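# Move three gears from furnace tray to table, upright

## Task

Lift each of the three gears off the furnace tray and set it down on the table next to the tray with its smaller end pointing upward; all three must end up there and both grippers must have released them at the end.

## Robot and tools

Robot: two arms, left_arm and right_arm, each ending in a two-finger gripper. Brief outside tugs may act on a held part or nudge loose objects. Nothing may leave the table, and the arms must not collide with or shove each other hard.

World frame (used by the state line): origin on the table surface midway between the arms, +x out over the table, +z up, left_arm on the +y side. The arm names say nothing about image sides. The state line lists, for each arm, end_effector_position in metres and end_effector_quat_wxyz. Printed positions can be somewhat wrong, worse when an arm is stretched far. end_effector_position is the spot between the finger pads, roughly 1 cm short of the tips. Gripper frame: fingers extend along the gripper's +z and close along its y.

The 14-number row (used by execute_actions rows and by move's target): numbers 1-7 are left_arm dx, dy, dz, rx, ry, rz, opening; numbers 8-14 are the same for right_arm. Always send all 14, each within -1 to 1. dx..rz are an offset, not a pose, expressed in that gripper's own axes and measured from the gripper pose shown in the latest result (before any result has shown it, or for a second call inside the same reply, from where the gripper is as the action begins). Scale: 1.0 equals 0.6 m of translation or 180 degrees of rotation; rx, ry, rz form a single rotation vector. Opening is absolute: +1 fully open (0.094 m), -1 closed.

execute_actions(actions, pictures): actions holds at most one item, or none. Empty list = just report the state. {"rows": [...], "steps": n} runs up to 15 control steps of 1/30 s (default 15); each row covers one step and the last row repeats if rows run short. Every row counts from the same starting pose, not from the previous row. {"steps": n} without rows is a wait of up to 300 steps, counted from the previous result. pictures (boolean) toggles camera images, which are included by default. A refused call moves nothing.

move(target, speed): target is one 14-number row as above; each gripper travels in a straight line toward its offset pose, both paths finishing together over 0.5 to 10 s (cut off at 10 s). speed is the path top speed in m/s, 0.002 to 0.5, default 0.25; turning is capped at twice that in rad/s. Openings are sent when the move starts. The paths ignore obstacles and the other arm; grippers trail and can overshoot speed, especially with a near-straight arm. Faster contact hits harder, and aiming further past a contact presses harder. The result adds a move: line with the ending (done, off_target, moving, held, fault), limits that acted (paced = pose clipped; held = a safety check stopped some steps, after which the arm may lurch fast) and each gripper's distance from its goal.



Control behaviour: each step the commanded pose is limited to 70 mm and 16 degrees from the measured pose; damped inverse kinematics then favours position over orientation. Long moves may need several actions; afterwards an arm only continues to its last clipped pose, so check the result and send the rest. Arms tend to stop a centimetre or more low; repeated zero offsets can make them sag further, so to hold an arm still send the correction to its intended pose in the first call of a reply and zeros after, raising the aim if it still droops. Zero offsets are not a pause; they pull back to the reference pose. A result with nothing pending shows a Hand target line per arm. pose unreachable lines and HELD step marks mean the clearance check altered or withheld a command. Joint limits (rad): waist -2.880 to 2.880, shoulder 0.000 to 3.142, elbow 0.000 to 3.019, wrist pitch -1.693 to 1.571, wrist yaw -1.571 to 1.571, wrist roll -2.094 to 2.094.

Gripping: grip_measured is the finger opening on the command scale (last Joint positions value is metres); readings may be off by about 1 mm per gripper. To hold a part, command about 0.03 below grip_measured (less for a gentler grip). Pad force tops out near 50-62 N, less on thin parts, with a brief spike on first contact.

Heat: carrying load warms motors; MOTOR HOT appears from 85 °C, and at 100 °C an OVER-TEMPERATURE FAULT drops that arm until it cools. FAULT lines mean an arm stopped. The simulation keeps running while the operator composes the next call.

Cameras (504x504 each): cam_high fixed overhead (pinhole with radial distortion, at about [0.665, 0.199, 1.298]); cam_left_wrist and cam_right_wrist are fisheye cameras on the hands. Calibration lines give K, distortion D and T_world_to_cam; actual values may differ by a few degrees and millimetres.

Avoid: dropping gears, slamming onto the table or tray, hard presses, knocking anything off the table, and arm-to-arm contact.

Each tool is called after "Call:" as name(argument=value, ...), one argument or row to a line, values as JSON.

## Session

Call:
execute_actions(
  actions=[],
)

Scene clock: 0.00 s of 6000.00 s.
left_arm: end_effector_position=(+0.4331, +0.3233, +0.3763) grip_measured=+1.000 end_effector_quat_wxyz=(+0.701, -0.216, +0.649, +0.201) | right_arm: end_effector_position=(+0.5311, +0.2897, +0.1769) grip_measured=+1.000 end_effector_quat_wxyz=(+0.538, -0.014, +0.726, +0.429)
Joint positions: left_arm=[-0.162  1.008  0.666  0.431 -0.772  0.02   0.094] | right_arm=[0.765 2.088 1.423 0.611 0.194 0.665 0.094]
Joint velocities: left_arm=[-0.005  0.005  0.002  0.012  0.066 -0.037  0.   ] | right_arm=[-0.005  0.005 -0.022 -0.012 -0.022 -0.066  0.   ]
Hand target (left_arm): +0.436, +0.323, +0.399; +0.714, -0.223, +0.634, +0.194
Hand target (right_arm): +0.535, +0.294, +0.203; +0.548, -0.011, +0.710, +0.442
camera_calibration (this result's frames):
cam_left_wrist: T_world_to_cam=[[0.563931, -0.824613, 0.0446726, 0.00295231], [-0.417462, -0.33133, -0.846136, 0.607721], [0.712536, 0.458513, -0.531092, -0.135594], [0, 0, 0, 1]] pos_world=[0.348651, 0.265962, 0.44207]
cam_right_wrist: T_world_to_cam=[[0.489761, -0.635415, -0.596978, 0.0312234], [-0.787993, -0.0295926, -0.614973, 0.542661], [0.373096, 0.771604, -0.515196, -0.204286], [0, 0, 0, 1]] pos_world=[0.48854, 0.193527, 0.247114]

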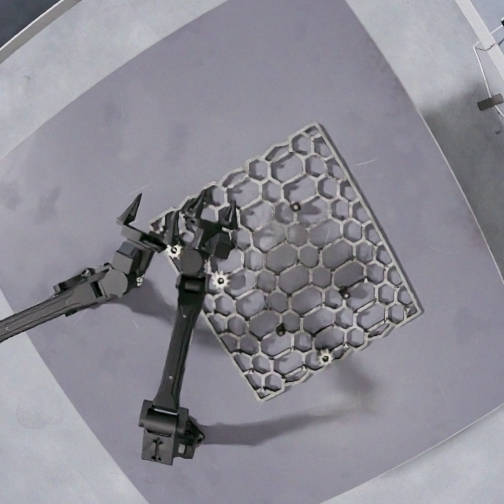

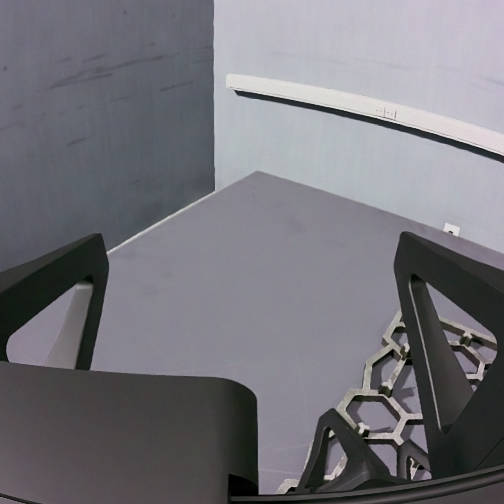

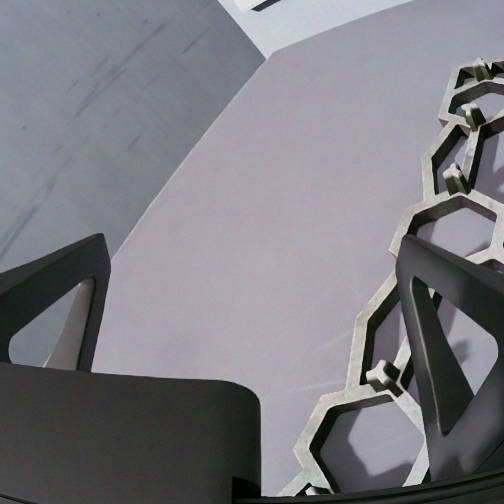

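Call:
move(
  target=[-0.038,0,0,0,0,0,1,-0.417,-0.64,-0.567,0.301,0.378,0.01,0.7],
  speed=0.3,
)

Call:
move(
  target=[0.397,-0.035,-0.249,0.145,0.507,0.156,0.7,-0.02,0,0.05,0,-0.01,0,0.7],
  speed=0.3,
)

Scene clock: 18.80 s of 6000.00 s.
left_arm: end_effector_position=(+0.4280, +0.3242, +0.3695) grip_measured=+1.000 end_effector_quat_wxyz=(+0.688, -0.209, +0.663, +0.208) | right_arm: end_effector_position=(+0.5482, -0.2834, +0.1440) grip_measured=+0.702 end_effector_quat_wxyz=(-0.018, +0.004, +1.000, -0.009)
Joint positions: left_arm=[-0.162  0.987  0.659  0.374 -0.772  0.02   0.094] | right_arm=[-0.054  1.854  1.628 -1.382  0.016  0.076  0.08 ]
Joint velocities: left_arm=[-0.015  0.005  0.002 -0.002  0.037  0.037  0.   ] | right_arm=[ 0.005 -0.005  0.002 -0.007  0.007 -0.066  0.   ]
Hand target (left_arm): +0.430, +0.324, +0.399; +0.701, -0.216, +0.649, +0.201
Hand target (right_arm): +0.563, -0.280, +0.162; +0.002, -0.005, +1.000, -0.008
Off the commanded pose (left_arm): 0.030 m, 3 deg.
Off the commanded pose (right_arm): 0.020 m, 2 deg.
After step 90, 12.73 s passed at rest.
move: off_target (left_arm, right_arm)
camera_calibration (this result's frames):
cam_left_wrist: T_world_to_cam=[[0.565204, -0.824837, 0.0137402, 0.0178086], [-0.453986, -0.324906, -0.829659, 0.607557], [0.688797, 0.462689, -0.558102, -0.117249], [0, 0, 0, 1]] pos_world=[0.346517, 0.266338, 0.438384]
cam_right_wrist: T_world_to_cam=[[0.00695355, -0.999855, 0.0155657, -0.287765], [-0.785031, 0.00418387, 0.619442, 0.349109], [-0.619417, -0.0165268, -0.784888, 0.574216], [0, 0, 0, 1]] pos_world=[0.631742, -0.279694, 0.238922]

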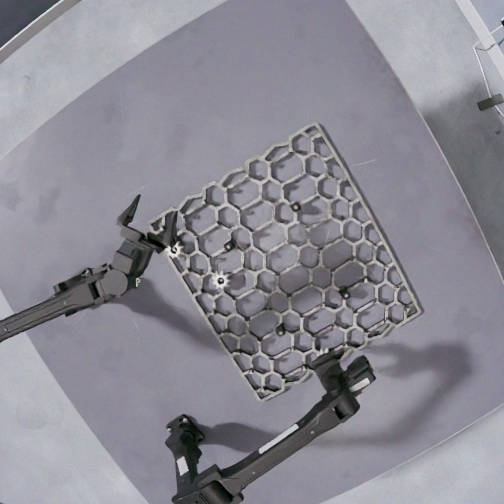

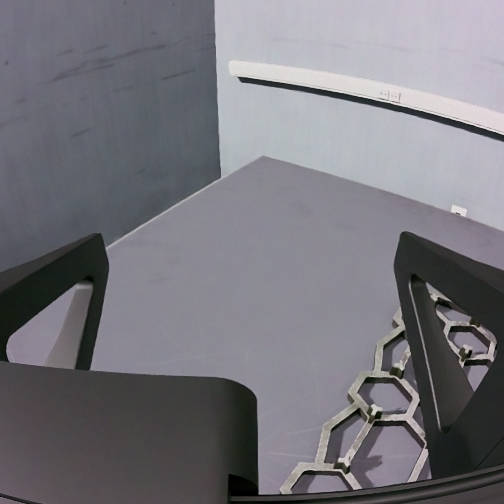

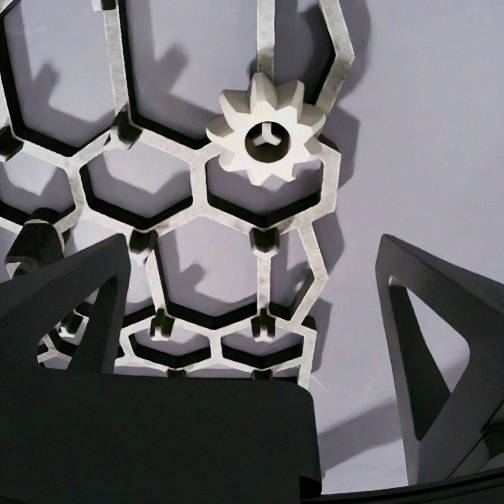

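Scene clock: 22.10 s of 6000.00 s.
left_arm: end_effector_position=(+0.3073, +0.2204, +0.1044) grip_measured=+0.701 end_effector_quat_wxyz=(-0.039, +0.006, +0.999, +0.004) | right_arm: end_effector_position=(+0.5556, -0.2829, +0.1182) grip_measured=+0.702 end_effector_quat_wxyz=(-0.004, +0.004, +1.000, -0.008)
Joint positions: left_arm=[-0.168  1.343  0.895 -1.202  0.007 -0.168  0.08 ] | right_arm=[-0.054  1.873  1.587 -1.295  0.016  0.076  0.08 ]
Joint velocities: left_arm=[-0.015 -0.024  0.002 -0.012 -0.007 -0.022  0.001] | right_arm=[-0.015  0.005  0.007 -0.002 -0.022 -0.022 -0.001]
Hand target (left_arm): +0.325, +0.222, +0.124; -0.019, +0.003, +1.000, -0.002
Hand target (right_arm): +0.559, -0.284, +0.114; -0.002, +0.004, +1.000, -0.009
Off the commanded pose (left_arm): 0.028 m, 2 deg.
Off the commanded pose (right_arm): 0.006 m, 0 deg.
move: off_target (left_arm)
camera_calibration (this result's frames):
cam_left_wrist: T_world_to_cam=[[-0.0101497, -0.999906, -0.00917788, 0.221883], [-0.763148, 0.00181495, 0.646221, 0.168038], [-0.646144, 0.013563, -0.763095, 0.396629], [0, 0, 0, 1]] pos_world=[0.386769, 0.216178, 0.196113]
cam_right_wrist: T_world_to_cam=[[0.00656082, -0.999882, 0.0139158, -0.286501], [-0.801253, 0.00306957, 0.598318, 0.382101], [-0.59829, -0.0150756, -0.801138, 0.549129], [0, 0, 0, 1]] pos_world=[0.636578, -0.279362, 0.215297]

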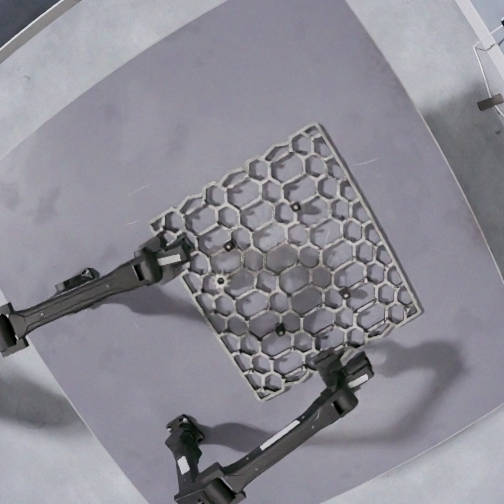

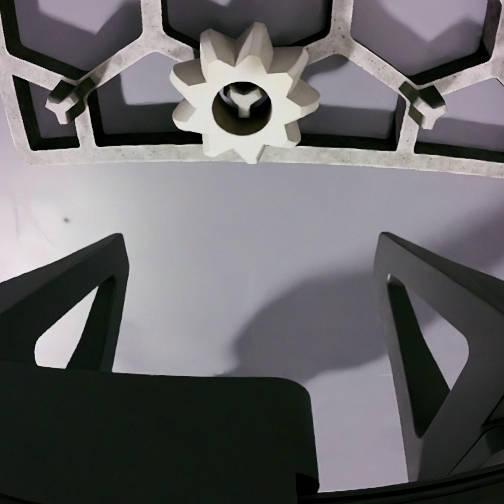

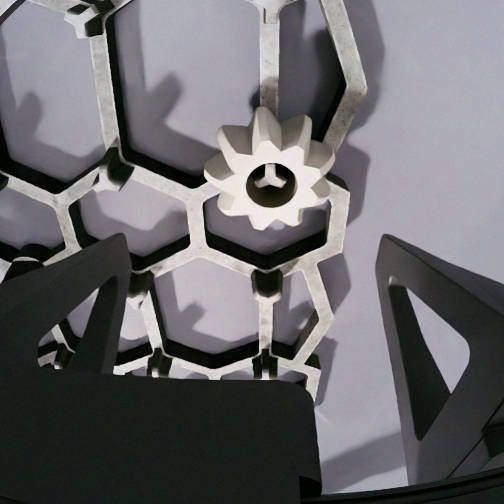

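Call:
move(
  target=[-0.06,0.008,0.043,0,-0.03,0,0.75,0,-0.018,0.072,0,-0.005,0,0.75],
  speed=0.08,
)

Scene clock: 34.77 s of 6000.00 s.
left_arm: end_effector_position=(+0.3335, +0.2211, +0.0745) grip_measured=+0.749 end_effector_quat_wxyz=(-0.003, +0.010, +1.000, +0.005) | right_arm: end_effector_position=(+0.5505, -0.2892, +0.0752) grip_measured=+0.748 end_effector_quat_wxyz=(-0.003, +0.005, +1.000, -0.008)
Joint positions: left_arm=[-0.16   1.405  0.87  -1.042 -0.008 -0.152  0.082] | right_arm=[-0.065  1.896  1.502 -1.185  0.016  0.069  0.082]
Joint velocities: left_arm=[ 0.005  0.005 -0.007  0.017 -0.081 -0.066  0.   ] | right_arm=[-0.015 -0.024  0.007 -0.017 -0.037  0.066  0.001]
Hand target (left_arm): +0.341, +0.226, +0.076; +0.008, +0.006, +1.000, +0.004
Hand target (right_arm): +0.555, -0.294, +0.075; +0.003, +0.004, +1.000, -0.008
Off the commanded pose (left_arm): 0.009 m, 1 deg.
Off the commanded pose (right_arm): 0.007 m, 1 deg.
After step 90, 8.67 s passed at rest.
move: done
camera_calibration (this result's frames):
cam_left_wrist: T_world_to_cam=[[-0.0180268, -0.99977, -0.0116068, 0.225357], [-0.808253, 0.00773806, 0.588785, 0.225393], [-0.588559, 0.0199952, -0.808207, 0.373399], [0, 0, 0, 1]] pos_world=[0.406004, 0.216095, 0.171691]
cam_right_wrist: T_world_to_cam=[[0.0034835, -0.999899, 0.0137436, -0.290494], [-0.802303, 0.00540918, 0.596892, 0.405094], [-0.596906, -0.0131058, -0.802204, 0.511372], [0, 0, 0, 1]] pos_world=[0.631261, -0.285954, 0.17242]

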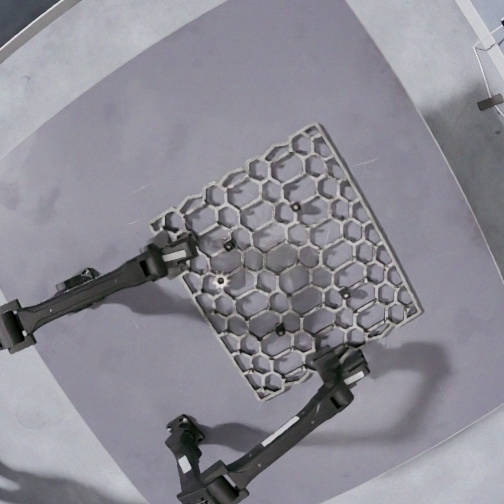

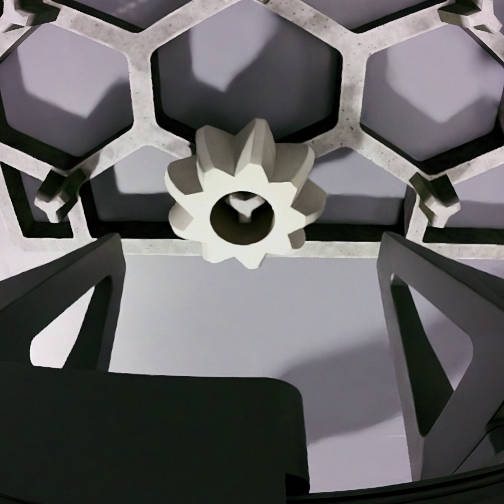

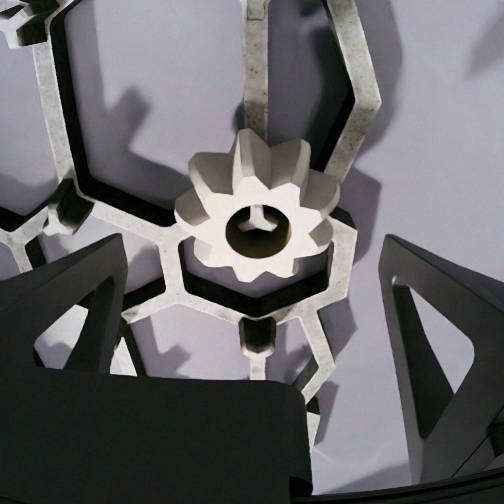

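Call:
move(
  target=[-0.006,0.012,0.068,0,-0.005,0,0.75,-0.005,-0.008,0.068,0,-0.005,0,0.75],
  speed=0.05,
)

Scene clock: 39.47 s of 6000.00 s.
left_arm: end_effector_position=(+0.3289, +0.2244, +0.0325) grip_measured=+0.749 end_effector_quat_wxyz=(-0.005, +0.014, +1.000, +0.005) | right_arm: end_effector_position=(+0.5493, -0.2893, +0.0363) grip_measured=+0.748 end_effector_quat_wxyz=(-0.001, +0.005, +1.000, -0.008)
Joint positions: left_arm=[-0.153  1.468  0.803 -0.917 -0.009 -0.137  0.082] | right_arm=[-0.065  1.933  1.447 -1.087  0.016  0.069  0.082]
Joint velocities: left_arm=[-0.015 -0.005 -0.007 -0.007  0.007  0.037 -0.   ] | right_arm=[-0.024 -0.015 -0.012  0.017  0.022  0.007  0.   ]
Hand target (left_arm): +0.336, +0.229, +0.033; +0.005, +0.010, +1.000, +0.005
Hand target (right_arm): +0.553, -0.294, +0.034; +0.004, +0.005, +1.000, -0.008
Off the commanded pose (left_arm): 0.009 m, 1 deg.
Off the commanded pose (right_arm): 0.007 m, 1 deg.
After step 90, 0.53 s passed at rest.
move: done
camera_calibration (this result's frames):
cam_left_wrist: T_world_to_cam=[[-0.0264924, -0.999563, -0.0130784, 0.230805], [-0.804816, 0.0135672, 0.593369, 0.24375], [-0.592932, 0.0262455, -0.804824, 0.336563], [0, 0, 0, 1]] pos_world=[0.401848, 0.218564, 0.129259]
cam_right_wrist: T_world_to_cam=[[0.00340587, -0.999904, 0.0134322, -0.289973], [-0.8057, 0.00521229, 0.592301, 0.429309], [-0.592314, -0.0128396, -0.805605, 0.477156], [0, 0, 0, 1]] pos_world=[0.629508, -0.286056, 0.134015]

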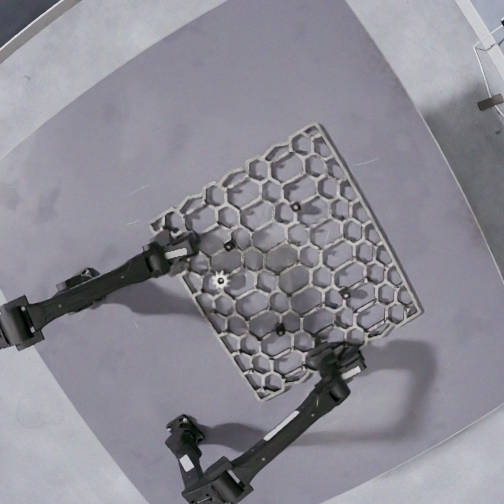

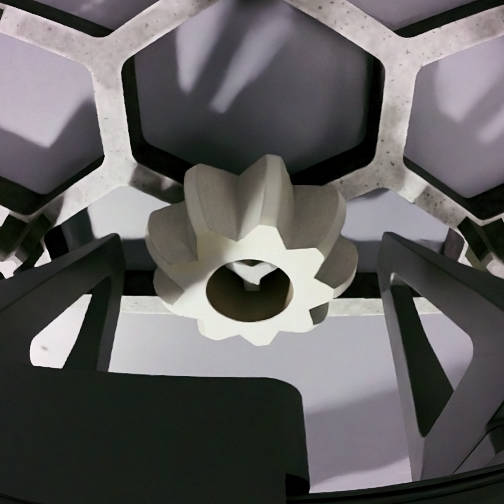

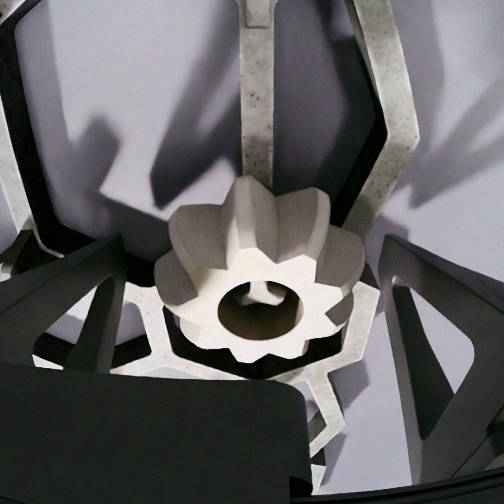

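Call:
move(
  target=[-0.028,0,-0.008,0,-0.012,0,0.75,0,-0.01,0.007,0,0,0,0.75],
  speed=0.03,
)

Call:
move(
  target=[0,0,0,0,0,0,0.12,0,0,0,0,0,0,0.12],
)

Scene clock: 47.13 s of 6000.00 s.
left_arm: end_effector_position=(+0.3293, +0.2249, +0.0315) grip_measured=+0.749 end_effector_quat_wxyz=(-0.005, +0.015, +1.000, +0.007) | right_arm: end_effector_position=(+0.5473, -0.2896, +0.0348) grip_measured=+0.748 end_effector_quat_wxyz=(-0.003, +0.005, +1.000, -0.008)
Joint positions: left_arm=[-0.153  1.471  0.803 -0.915 -0.012 -0.136  0.082] | right_arm=[-0.065  1.933  1.443 -1.087  0.016  0.069  0.082]
Joint velocities: left_arm=[-0.005 -0.005 -0.002  0.027  0.037 -0.051 -0.   ] | right_arm=[-0.005 -0.034  0.002  0.007 -0.022 -0.022 -0.001]
Hand target (left_arm): +0.345, +0.224, +0.037; +0.014, +0.015, +1.000, +0.006
Hand target (right_arm): +0.549, -0.295, +0.032; -0.001, +0.005, +1.000, -0.008
Off the commanded pose (left_arm): 0.017 m, 2 deg.
Off the commanded pose (right_arm): 0.007 m, 0 deg.
After step 90, 3.80 s passed at rest.
move: off_target (left_arm)
camera_calibration (this result's frames):
cam_left_wrist: T_world_to_cam=[[-0.027295, -0.999491, -0.0165225, 0.231683], [-0.804913, 0.012174, 0.593268, 0.245044], [-0.592765, 0.0294924, -0.804836, 0.335227], [0, 0, 0, 1]] pos_world=[0.402273, 0.218695, 0.128254]
cam_right_wrist: T_world_to_cam=[[0.00308639, -0.999902, 0.0136814, -0.290103], [-0.802983, 0.005676, 0.595975, 0.427185], [-0.595994, -0.0128253, -0.802886, 0.476693], [0, 0, 0, 1]] pos_world=[0.628024, -0.286385, 0.132108]

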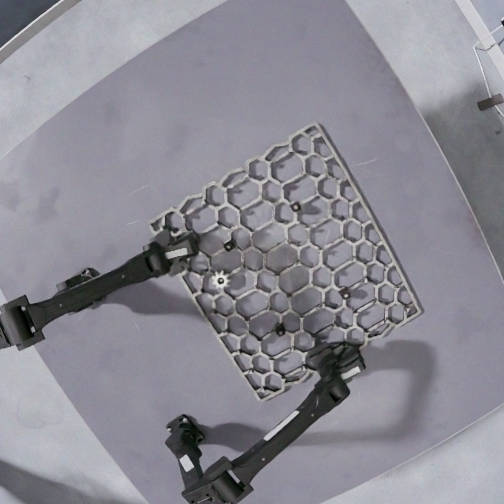

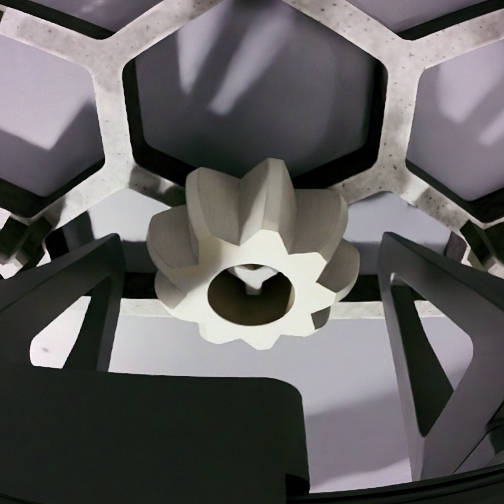

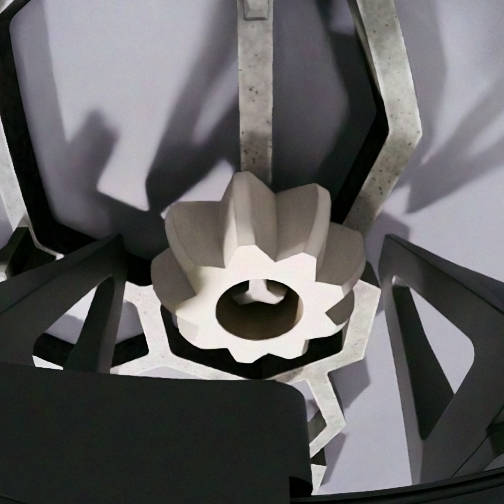

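Scene clock: 47.63 s of 6000.00 s.
left_arm: end_effector_position=(+0.3285, +0.2248, +0.0310) grip_measured=+0.182 end_effector_quat_wxyz=(-0.006, +0.015, +1.000, +0.006) | right_arm: end_effector_position=(+0.5469, -0.2926, +0.0347) grip_measured=+0.202 end_effector_quat_wxyz=(-0.003, +0.013, +1.000, -0.012)
Joint positions: left_arm=[-0.153  1.471  0.801 -0.915 -0.011 -0.136  0.056] | right_arm=[-0.068  1.933  1.442 -1.088  0.023  0.081  0.056]
Joint velocities: left_arm=[-0.005 -0.005 -0.002  0.007  0.051 -0.007 -0.001] | right_arm=[ 0.005  0.015  0.002 -0.042  0.007 -0.139 -0.001]
Hand target (left_arm): +0.329, +0.225, +0.031; -0.005, +0.015, +1.000, +0.007
Hand target (right_arm): +0.547, -0.290, +0.035; -0.003, +0.006, +1.000, -0.008
Off the commanded pose (left_arm): 0.001 m, 0 deg.
Off the commanded pose (right_arm): 0.003 m, 1 deg.
move: done
camera_calibration (this result's frames):
cam_left_wrist: T_world_to_cam=[[-0.0273024, -0.999511, -0.015222, 0.231484], [-0.80387, 0.0129019, 0.594665, 0.244146], [-0.594178, 0.0284723, -0.803829, 0.335071], [0, 0, 0, 1]] pos_world=[0.401673, 0.218681, 0.127678]
cam_right_wrist: T_world_to_cam=[[-0.012857, -0.999687, 0.0214712, -0.28462], [-0.802253, 0.0231302, 0.596535, 0.431575], [-0.596845, -0.00955573, -0.802299, 0.477791], [0, 0, 0, 1]] pos_world=[0.62774, -0.289948, 0.131993]

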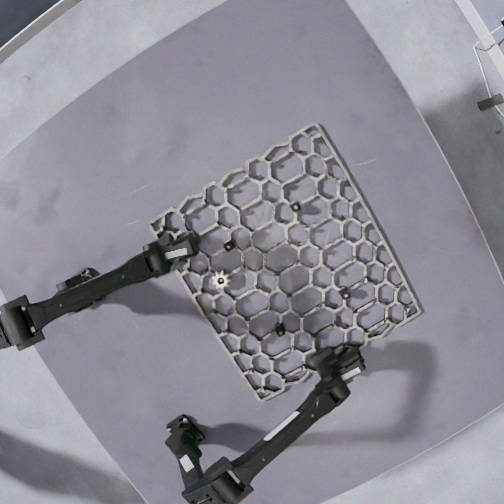

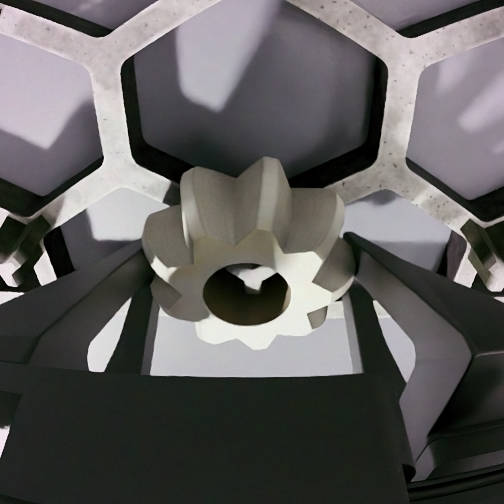

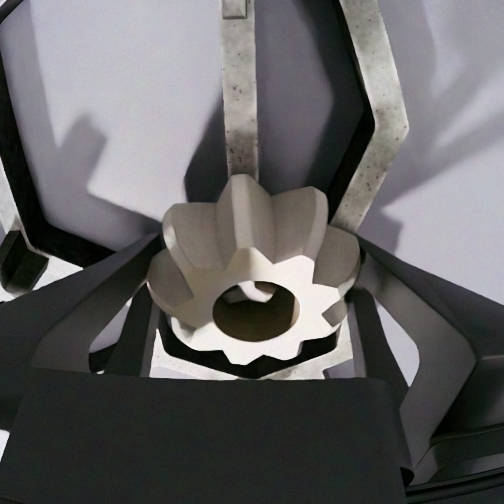

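Call:
move(
  target=[-0.04,0,-0.13,0,-0.025,0,0.13,-0.04,0,-0.14,0,-0.025,0,0.15],
  speed=0.05,
)

Call:
move(
  target=[0.15,0,-0.015,0,-0.012,0,0.13,0.08,-0.22,-0.03,0,-0.015,0,0.15],
  speed=0.1,
)

Scene clock: 55.53 s of 6000.00 s.
left_arm: end_effector_position=(+0.3292, +0.2262, +0.0790) grip_measured=+0.182 end_effector_quat_wxyz=(-0.003, +0.015, +1.000, +0.010) | right_arm: end_effector_position=(+0.5489, -0.2932, +0.0776) grip_measured=+0.190 end_effector_quat_wxyz=(-0.006, +0.015, +1.000, -0.014)
Joint positions: left_arm=[-0.153  1.386  0.864 -1.057 -0.02  -0.136  0.056] | right_arm=[-0.068  1.893  1.504 -1.195  0.027  0.085  0.056]
Joint velocities: left_arm=[-0.005 -0.005  0.007  0.002 -0.081  0.081  0.001] | right_arm=[-0.015  0.015  0.002 -0.002 -0.051 -0.066  0.   ]
Hand target (left_arm): +0.352, +0.223, +0.109; +0.033, +0.015, +0.999, +0.006
Hand target (right_arm): +0.569, -0.292, +0.119; +0.036, +0.013, +0.999, -0.013
Off the commanded pose (left_arm): 0.038 m, 4 deg.
Off the commanded pose (right_arm): 0.047 m, 5 deg.
After step 90, 2.73 s passed at rest.
move: off_target (left_arm, right_arm); limits=paced
camera_calibration (this result's frames):
cam_left_wrist: T_world_to_cam=[[-0.0272569, -0.999362, -0.0230678, 0.234219], [-0.808287, 0.00845614, 0.588728, 0.219041], [-0.588157, 0.0346923, -0.808002, 0.370998], [0, 0, 0, 1]] pos_world=[0.401637, 0.219347, 0.176215]
cam_right_wrist: T_world_to_cam=[[-0.0161365, -0.999541, 0.0256485, -0.284543], [-0.799381, 0.0283054, 0.600158, 0.407275], [-0.600608, -0.0108185, -0.79947, 0.51485], [0, 0, 0, 1]] pos_world=[0.630199, -0.290371, 0.174476]

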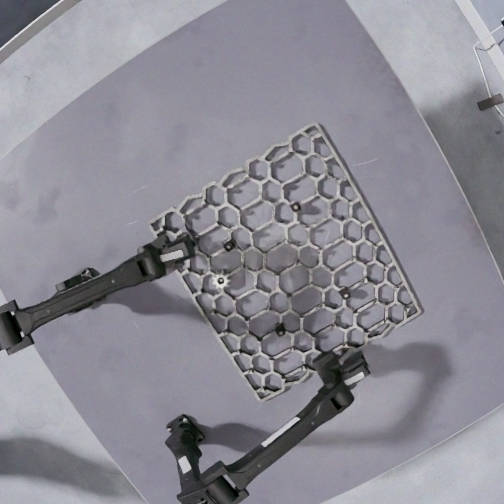

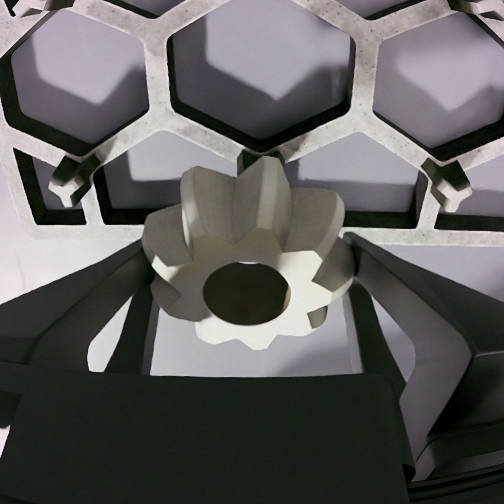

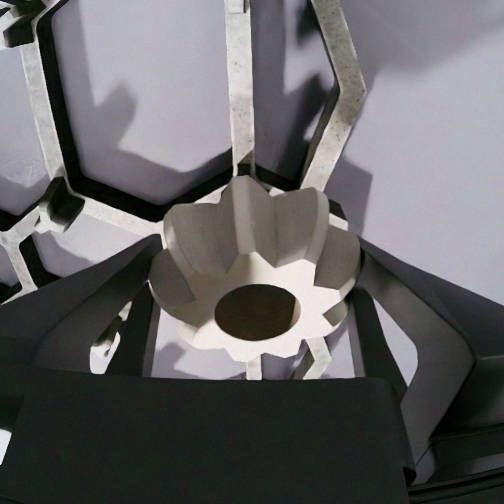

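Scene clock: 57.33 s of 6000.00 s.
left_arm: end_effector_position=(+0.2353, +0.2317, +0.0812) grip_measured=+0.182 end_effector_quat_wxyz=(+0.007, +0.011, +1.000, +0.010) | right_arm: end_effector_position=(+0.4872, -0.4207, +0.0727) grip_measured=+0.190 end_effector_quat_wxyz=(-0.017, +0.021, +1.000, -0.011)
Joint positions: left_arm=[-0.194  1.102  0.635 -1.094 -0.022 -0.184  0.056] | right_arm=[-0.317  1.784  1.33  -1.145  0.028 -0.152  0.056]
Joint velocities: left_arm=[-0.015  0.005 -0.012 -0.017  0.081  0.007  0.001] | right_arm=[-0.005 -0.005 -0.017 -0.007  0.051  0.037  0.001]
Hand target (left_arm): +0.239, +0.227, +0.091; +0.016, +0.015, +1.000, +0.009
Hand target (right_arm): +0.496, -0.423, +0.099; +0.017, +0.015, +1.000, -0.016
Off the commanded pose (left_arm): 0.009 m, 1 deg.
Off the commanded pose (right_arm): 0.029 m, 4 deg.
move: off_target (right_arm)
camera_calibration (this result's frames):
cam_left_wrist: T_world_to_cam=[[-0.0199753, -0.999562, -0.0218479, 0.235442], [-0.819328, 0.00384228, 0.573313, 0.146728], [-0.572978, 0.0293527, -0.819045, 0.315857], [0, 0, 0, 1]] pos_world=[0.3059, 0.225504, 0.179724]
cam_right_wrist: T_world_to_cam=[[-0.0271809, -0.999425, 0.02029, -0.407035], [-0.78558, 0.033908, 0.617831, 0.358824], [-0.618163, 0.000853786, -0.786049, 0.484901], [0, 0, 0, 1]] pos_world=[0.570569, -0.419382, 0.167722]

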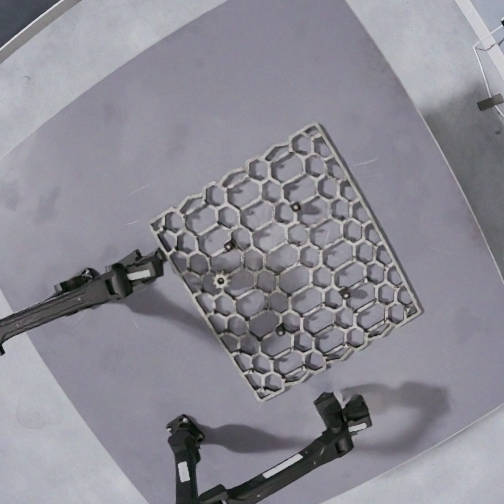

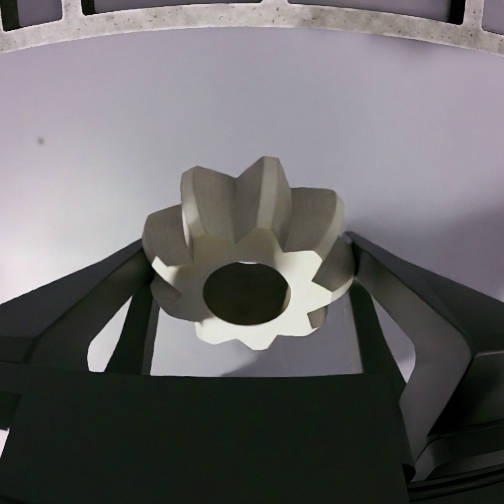

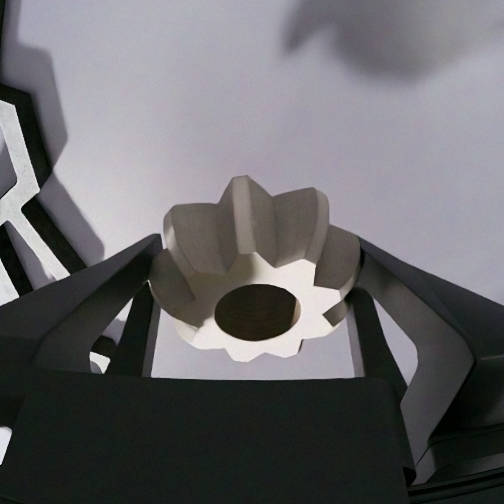

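Call:
move(
  target=[0,0,0.09,0.006,-0.003,0,0.14,0,0,0.068,-0.007,-0.025,0,0.15],
  speed=0.05,
)

Scene clock: 61.57 s of 6000.00 s.
left_arm: end_effector_position=(+0.2234, +0.2320, +0.0216) grip_measured=+0.182 end_effector_quat_wxyz=(-0.006, +0.016, +1.000, +0.005) | right_arm: end_effector_position=(+0.4777, -0.4150, +0.0233) grip_measured=+0.190 end_effector_quat_wxyz=(+0.005, +0.021, +1.000, +0.001)
Joint positions: left_arm=[-0.193  1.205  0.522 -0.901 -0.008 -0.174  0.056] | right_arm=[-0.32   1.804  1.208 -0.965 -0.003 -0.155  0.056]
Joint velocities: left_arm=[-0.005 -0.015 -0.007 -0.002 -0.007 -0.037  0.   ] | right_arm=[-0.015 -0.005  0.007  0.002 -0.037 -0.007  0.001]
Hand target (left_arm): +0.236, +0.233, +0.027; +0.012, +0.011, +1.000, +0.001
Hand target (right_arm): +0.486, -0.421, +0.032; +0.022, +0.021, +1.000, -0.001
Off the commanded pose (left_arm): 0.014 m, 2 deg.
Off the commanded pose (right_arm): 0.014 m, 2 deg.
move: off_target (left_arm, right_arm)
camera_calibration (this result's frames):
cam_left_wrist: T_world_to_cam=[[-0.0291586, -0.999497, -0.012481, 0.236099], [-0.804441, 0.016053, 0.593816, 0.164528], [-0.593317, 0.027355, -0.804504, 0.264969], [0, 0, 0, 1]] pos_world=[0.296448, 0.226091, 0.118416]
cam_right_wrist: T_world_to_cam=[[-0.0278497, -0.999606, -0.00358483, -0.399766], [-0.812516, 0.020548, 0.582576, 0.389885], [-0.582273, 0.0191373, -0.812768, 0.431307], [0, 0, 0, 1]] pos_world=[0.556793, -0.415874, 0.121982]

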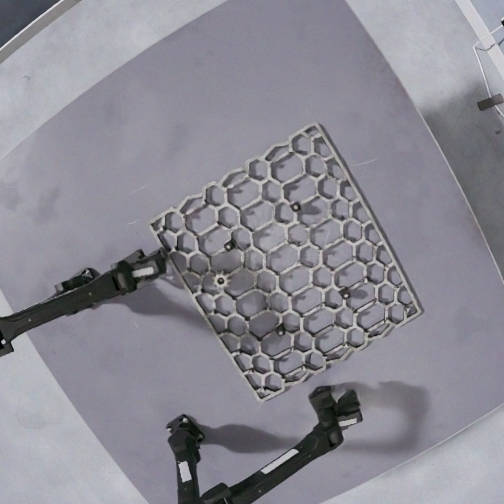

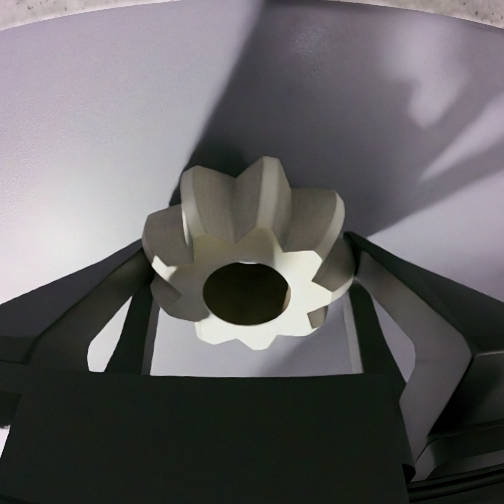

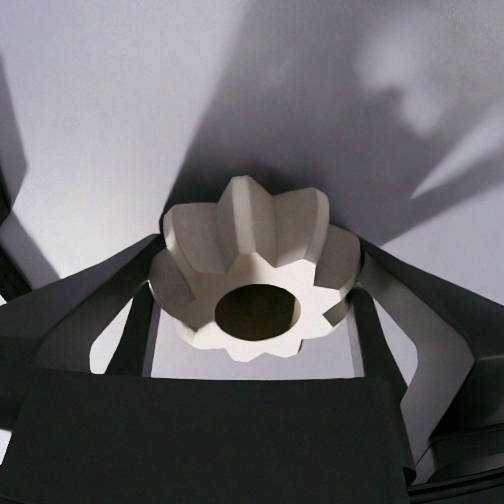

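Call:
move(
  target=[-0.012,0,0.018,0,-0.008,0,0.14,-0.008,0,0.015,0,-0.004,0,0.15],
  speed=0.012,
)

Scene clock: 65.80 s of 6000.00 s.
left_arm: end_effector_position=(+0.2222, +0.2322, +0.0161) grip_measured=+0.182 end_effector_quat_wxyz=(-0.003, +0.018, +1.000, +0.004) | right_arm: end_effector_position=(+0.4789, -0.4153, +0.0215) grip_measured=+0.190 end_effector_quat_wxyz=(+0.009, +0.021, +1.000, -0.000)
Joint positions: left_arm=[-0.193  1.211  0.508 -0.875 -0.008 -0.169  0.056] | right_arm=[-0.32   1.805  1.205 -0.953 -0.003 -0.155  0.056]
Joint velocities: left_arm=[-0.005 -0.024  0.002 -0.002  0.037 -0.154  0.001] | right_arm=[-0.005  0.005 -0.017 -0.022  0.051 -0.066 -0.   ]
Hand target (left_arm): +0.230, +0.232, +0.011; +0.007, +0.016, +1.000, +0.005
Hand target (right_arm): +0.483, -0.415, +0.014; +0.012, +0.021, +1.000, +0.000
Off the commanded pose (left_arm): 0.010 m, 1 deg.
Off the commanded pose (right_arm): 0.008 m, 0 deg.
move: done
camera_calibration (this result's frames):
cam_left_wrist: T_world_to_cam=[[-0.0344233, -0.999347, -0.0110058, 0.237298], [-0.807799, 0.0213378, 0.589072, 0.166408], [-0.588452, 0.0291682, -0.808006, 0.258305], [0, 0, 0, 1]] pos_world=[0.294593, 0.226058, 0.113297]
cam_right_wrist: T_world_to_cam=[[-0.0278362, -0.99961, -0.00205338, -0.400074], [-0.816377, 0.0215482, 0.577117, 0.394223], [-0.576848, 0.017741, -0.816659, 0.427428], [0, 0, 0, 1]] pos_world=[0.557259, -0.415996, 0.120729]

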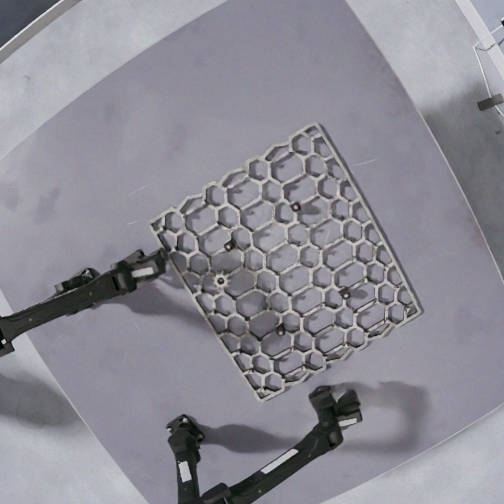

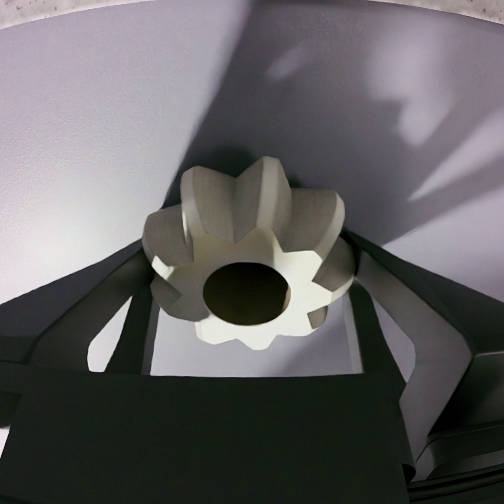

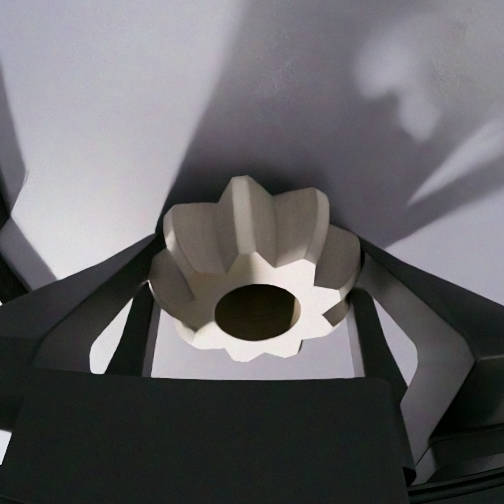

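Call:
move(
  target=[0,0,0,0,0,0,0.7,0,0,0.022,0,0.006,0,0.15],
  speed=0.015,
)

Scene clock: 70.30 s of 6000.00 s.
left_arm: end_effector_position=(+0.2224, +0.2324, +0.0167) grip_measured=+0.699 end_effector_quat_wxyz=(-0.001, +0.019, +1.000, +0.005) | right_arm: end_effector_position=(+0.4787, -0.4154, +0.0211) grip_measured=+0.190 end_effector_quat_wxyz=(+0.008, +0.021, +1.000, -0.001)
Joint positions: left_arm=[-0.193  1.208  0.508 -0.875 -0.009 -0.168  0.08 ] | right_arm=[-0.32   1.806  1.205 -0.953 -0.002 -0.155  0.056]
Joint velocities: left_arm=[-0.005 -0.015 -0.002  0.007  0.022  0.066  0.   ] | right_arm=[-0.034  0.005 -0.002 -0.002 -0.037 -0.037  0.001]
Hand target (left_arm): +0.222, +0.232, +0.016; -0.003, +0.018, +1.000, +0.004
Hand target (right_arm): +0.479, -0.415, +0.009; -0.001, +0.021, +1.000, +0.000
Off the commanded pose (left_arm): 0.001 m, 0 deg.
Off the commanded pose (right_arm): 0.013 m, 1 deg.
After step 90, 0.40 s passed at rest.
move: off_target (right_arm)
camera_calibration (this result's frames):
cam_left_wrist: T_world_to_cam=[[-0.034783, -0.999326, -0.0117428, 0.23755], [-0.809243, 0.0212682, 0.587088, 0.166628], [-0.586443, 0.0299235, -0.809438, 0.258324], [0, 0, 0, 1]] pos_world=[0.294597, 0.226116, 0.114061]
cam_right_wrist: T_world_to_cam=[[-0.0278505, -0.999611, -0.0014298, -0.400196], [-0.815859, 0.0219044, 0.577836, 0.394231], [-0.57758, 0.0172596, -0.816152, 0.427213], [0, 0, 0, 1]] pos_world=[0.55724, -0.41605, 0.120298]

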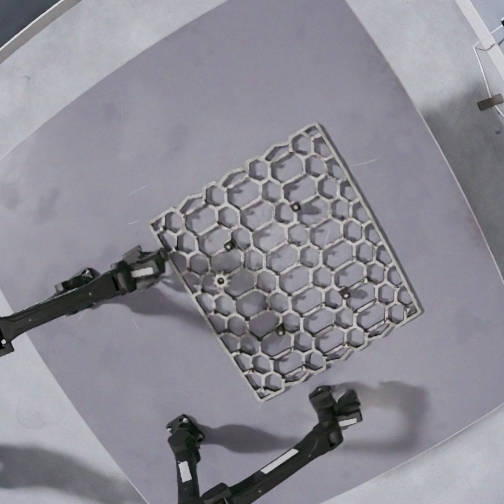

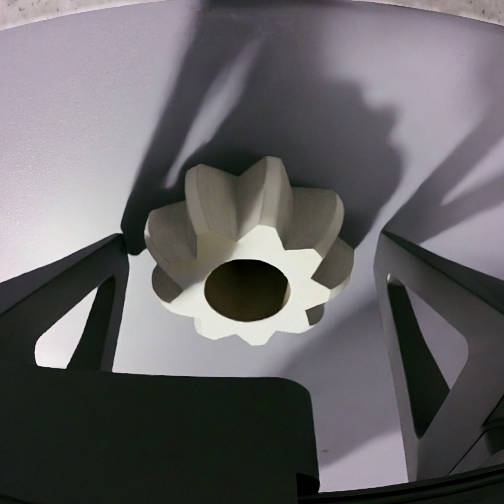

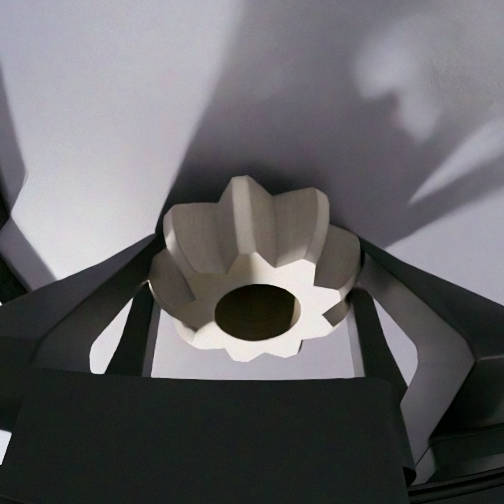

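Call:
move(
  target=[-0.025,0,-0.17,0,-0.012,0,0.7,0,0,0,0,0,0,0.65],
  speed=0.12,
)

Call:
move(
  target=[-0.335,-0.27,-0.02,0,-0.015,-0.012,0.75,-0.02,0,-0.13,0,0,0,0.65],
  speed=0.2,
)

Scene clock: 82.80 s of 6000.00 s.
left_arm: end_effector_position=(+0.2234, +0.2329, +0.1006) grip_measured=+0.699 end_effector_quat_wxyz=(-0.001, +0.019, +1.000, +0.007) | right_arm: end_effector_position=(+0.4787, -0.4154, +0.0211) grip_measured=+0.648 end_effector_quat_wxyz=(+0.008, +0.021, +1.000, -0.001)
Joint positions: left_arm=[-0.193  1.047  0.654 -1.184 -0.013 -0.168  0.08 ] | right_arm=[-0.32   1.806  1.205 -0.953 -0.002 -0.155  0.077]
Joint velocities: left_arm=[-0.024 -0.005 -0.017 -0.017 -0.007 -0.007  0.   ] | right_arm=[ 0.005 -0.015 -0.007  0.002 -0.022  0.037  0.001]
Hand target (left_arm): +0.238, +0.231, +0.119; +0.018, +0.019, +1.000, +0.004
Hand target (right_arm): +0.479, -0.415, +0.021; +0.008, +0.021, +1.000, -0.001
Off the commanded pose (left_arm): 0.023 m, 2 deg.
Off the commanded pose (right_arm): 0.000 m, 0 deg.
After step 90, 8.27 s passed at rest.
move: off_target (left_arm)
camera_calibration (this result's frames):
cam_left_wrist: T_world_to_cam=[[-0.0347965, -0.999267, -0.0159425, 0.239514], [-0.809526, 0.0188278, 0.586782, 0.118817], [-0.586052, 0.0333238, -0.809588, 0.325919], [0, 0, 0, 1]] pos_world=[0.295525, 0.226241, 0.197959]
cam_right_wrist: T_world_to_cam=[[-0.0278505, -0.999611, -0.0014298, -0.400196], [-0.815859, 0.0219044, 0.577836, 0.394231], [-0.57758, 0.0172596, -0.816152, 0.427213], [0, 0, 0, 1]] pos_world=[0.55724, -0.41605, 0.120298]

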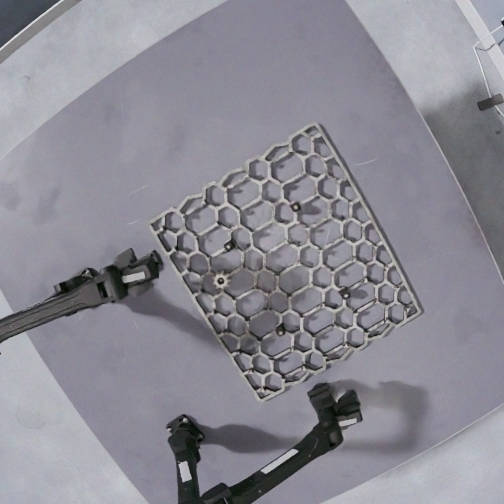

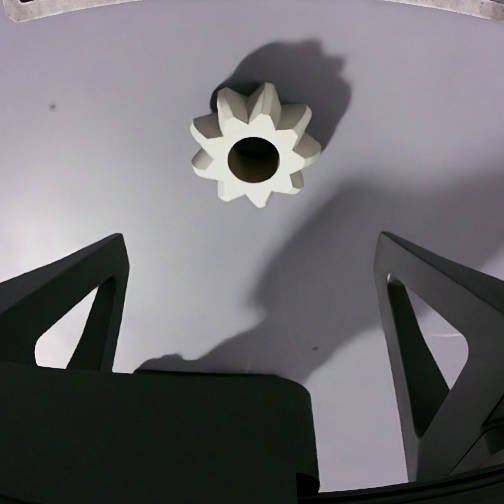

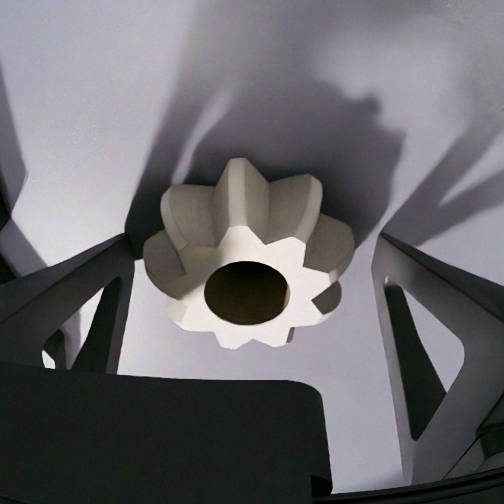

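Scene clock: 84.50 s of 6000.00 s.
left_arm: end_effector_position=(+0.4060, +0.0753, +0.0868) grip_measured=+0.749 end_effector_quat_wxyz=(+0.002, -0.001, +1.000, +0.011) | right_arm: end_effector_position=(+0.4707, -0.4138, +0.0726) grip_measured=+0.648 end_effector_quat_wxyz=(-0.021, +0.021, +1.000, +0.005)
Joint positions: left_arm=[-0.449  1.669  1.213 -1.12  -0.021 -0.463  0.082] | right_arm=[-0.32   1.751  1.282 -1.144 -0.002 -0.155  0.077]
Joint velocities: left_arm=[ 0.005 -0.015  0.002  0.007 -0.022 -0.022 -0.   ] | right_arm=[-0.015 -0.005 -0.002 -0.007  0.037  0.051 -0.001]
Hand target (left_arm): +0.418, +0.063, +0.104; +0.020, -0.000, +1.000, +0.003
Hand target (right_arm): +0.488, -0.416, +0.100; +0.009, +0.021, +1.000, -0.001
Off the commanded pose (left_arm): 0.029 m, 2 deg.
Off the commanded pose (right_arm): 0.033 m, 3 deg.
move: off_target (left_arm, right_arm)
camera_calibration (this result's frames):
cam_left_wrist: T_world_to_cam=[[0.00454291, -0.999714, -0.0234881, 0.0728757], [-0.813885, -0.0173435, 0.580767, 0.282687], [-0.581008, 0.0164782, -0.813731, 0.426588], [0, 0, 0, 1]] pos_world=[0.477595, 0.0707282, 0.184665]
cam_right_wrist: T_world_to_cam=[[-0.0282175, -0.999538, -0.0113067, -0.397823], [-0.781227, 0.0149951, 0.624067, 0.335402], [-0.623609, 0.0264428, -0.781289, 0.487451], [0, 0, 0, 1]] pos_world=[0.554778, -0.415558, 0.167029]

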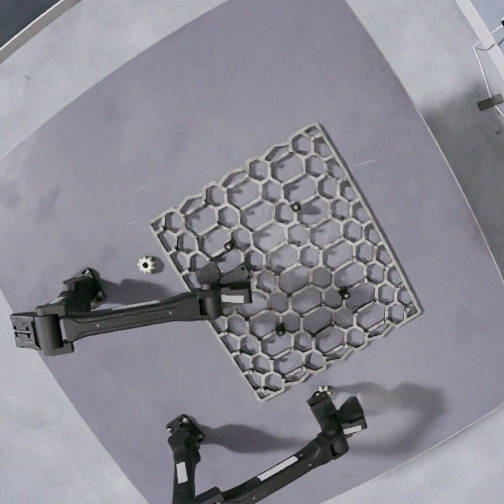

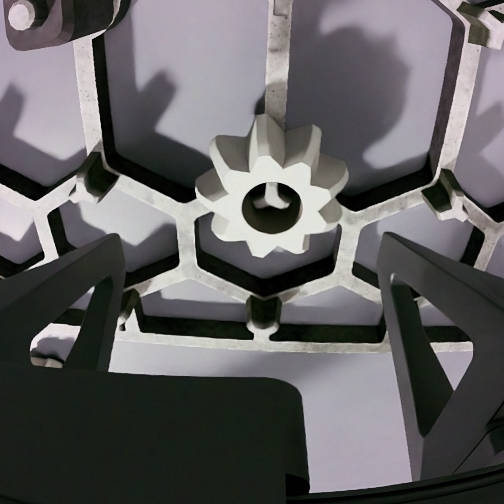

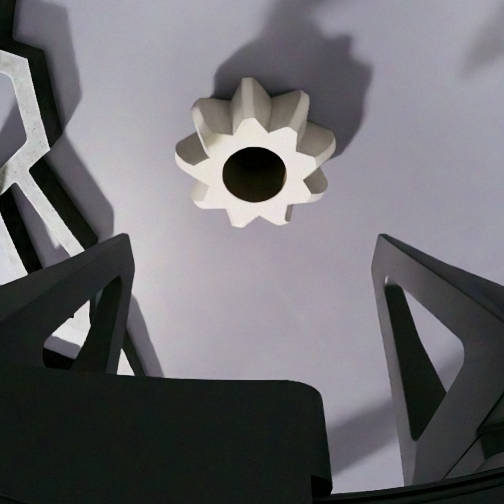

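Call:
move(
  target=[-0.004,-0.024,0.082,0.005,-0.004,0,0.8,-0.01,0,-0.02,0,0,0,0.65],
  speed=0.05,
)

Scene clock: 90.80 s of 6000.00 s.
left_arm: end_effector_position=(+0.4053, +0.0724, +0.0351) grip_measured=+0.799 end_effector_quat_wxyz=(-0.002, -0.005, +1.000, +0.009) | right_arm: end_effector_position=(+0.4649, -0.4126, +0.0729) grip_measured=+0.648 end_effector_quat_wxyz=(-0.033, +0.021, +0.999, +0.007)
Joint positions: left_arm=[-0.452  1.742  1.156 -0.996 -0.014 -0.475  0.085] | right_arm=[-0.32   1.751  1.282 -1.168 -0.002 -0.155  0.077]
Joint velocities: left_arm=[ 0.005 -0.005  0.002 -0.012 -0.037  0.007  0.   ] | right_arm=[-0.005 -0.024 -0.002 -0.012 -0.037  0.007 -0.001]
Hand target (left_arm): +0.408, +0.062, +0.037; +0.008, -0.001, +1.000, +0.003
Hand target (right_arm): +0.477, -0.414, +0.084; -0.021, +0.021, +1.000, +0.005
Off the commanded pose (left_arm): 0.011 m, 1 deg.
Off the commanded pose (right_arm): 0.017 m, 1 deg.
After step 90, 1.93 s passed at rest.
move: off_target (left_arm, right_arm)
camera_calibration (this result's frames):
cam_left_wrist: T_world_to_cam=[[0.012058, -0.999725, -0.0201258, 0.0656118], [-0.809385, -0.021577, 0.586882, 0.310346], [-0.587155, 0.00921285, -0.809422, 0.387039], [0, 0, 0, 1]] pos_world=[0.47765, 0.0687243, 0.132462]
cam_right_wrist: T_world_to_cam=[[-0.0285315, -0.999475, -0.015338, -0.396363], [-0.766302, 0.0120174, 0.642368, 0.321159], [-0.641846, 0.0300813, -0.766243, 0.49295], [0, 0, 0, 1]] pos_world=[0.551195, -0.414844, 0.165338]

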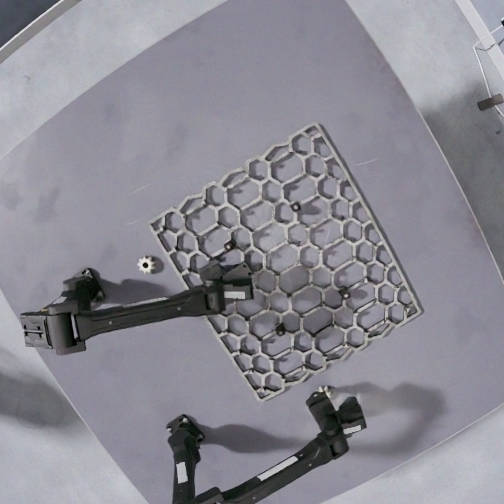

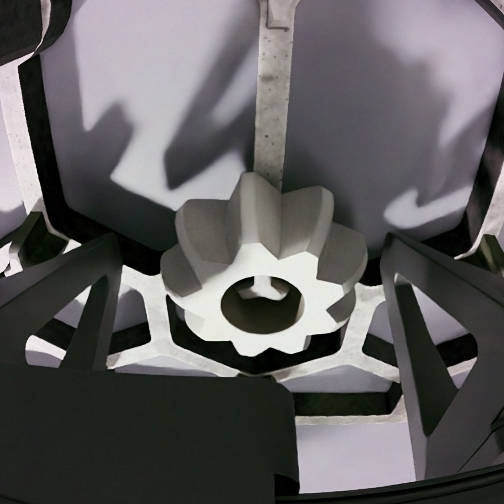

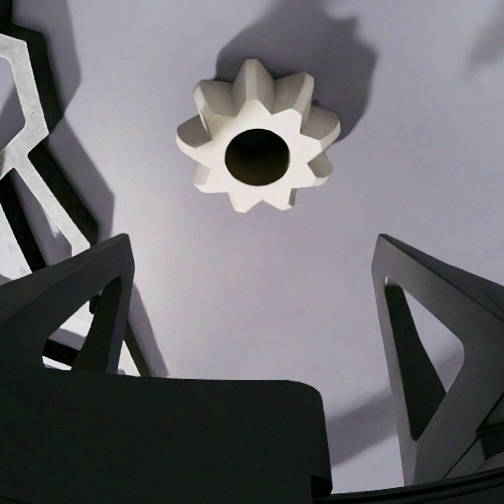

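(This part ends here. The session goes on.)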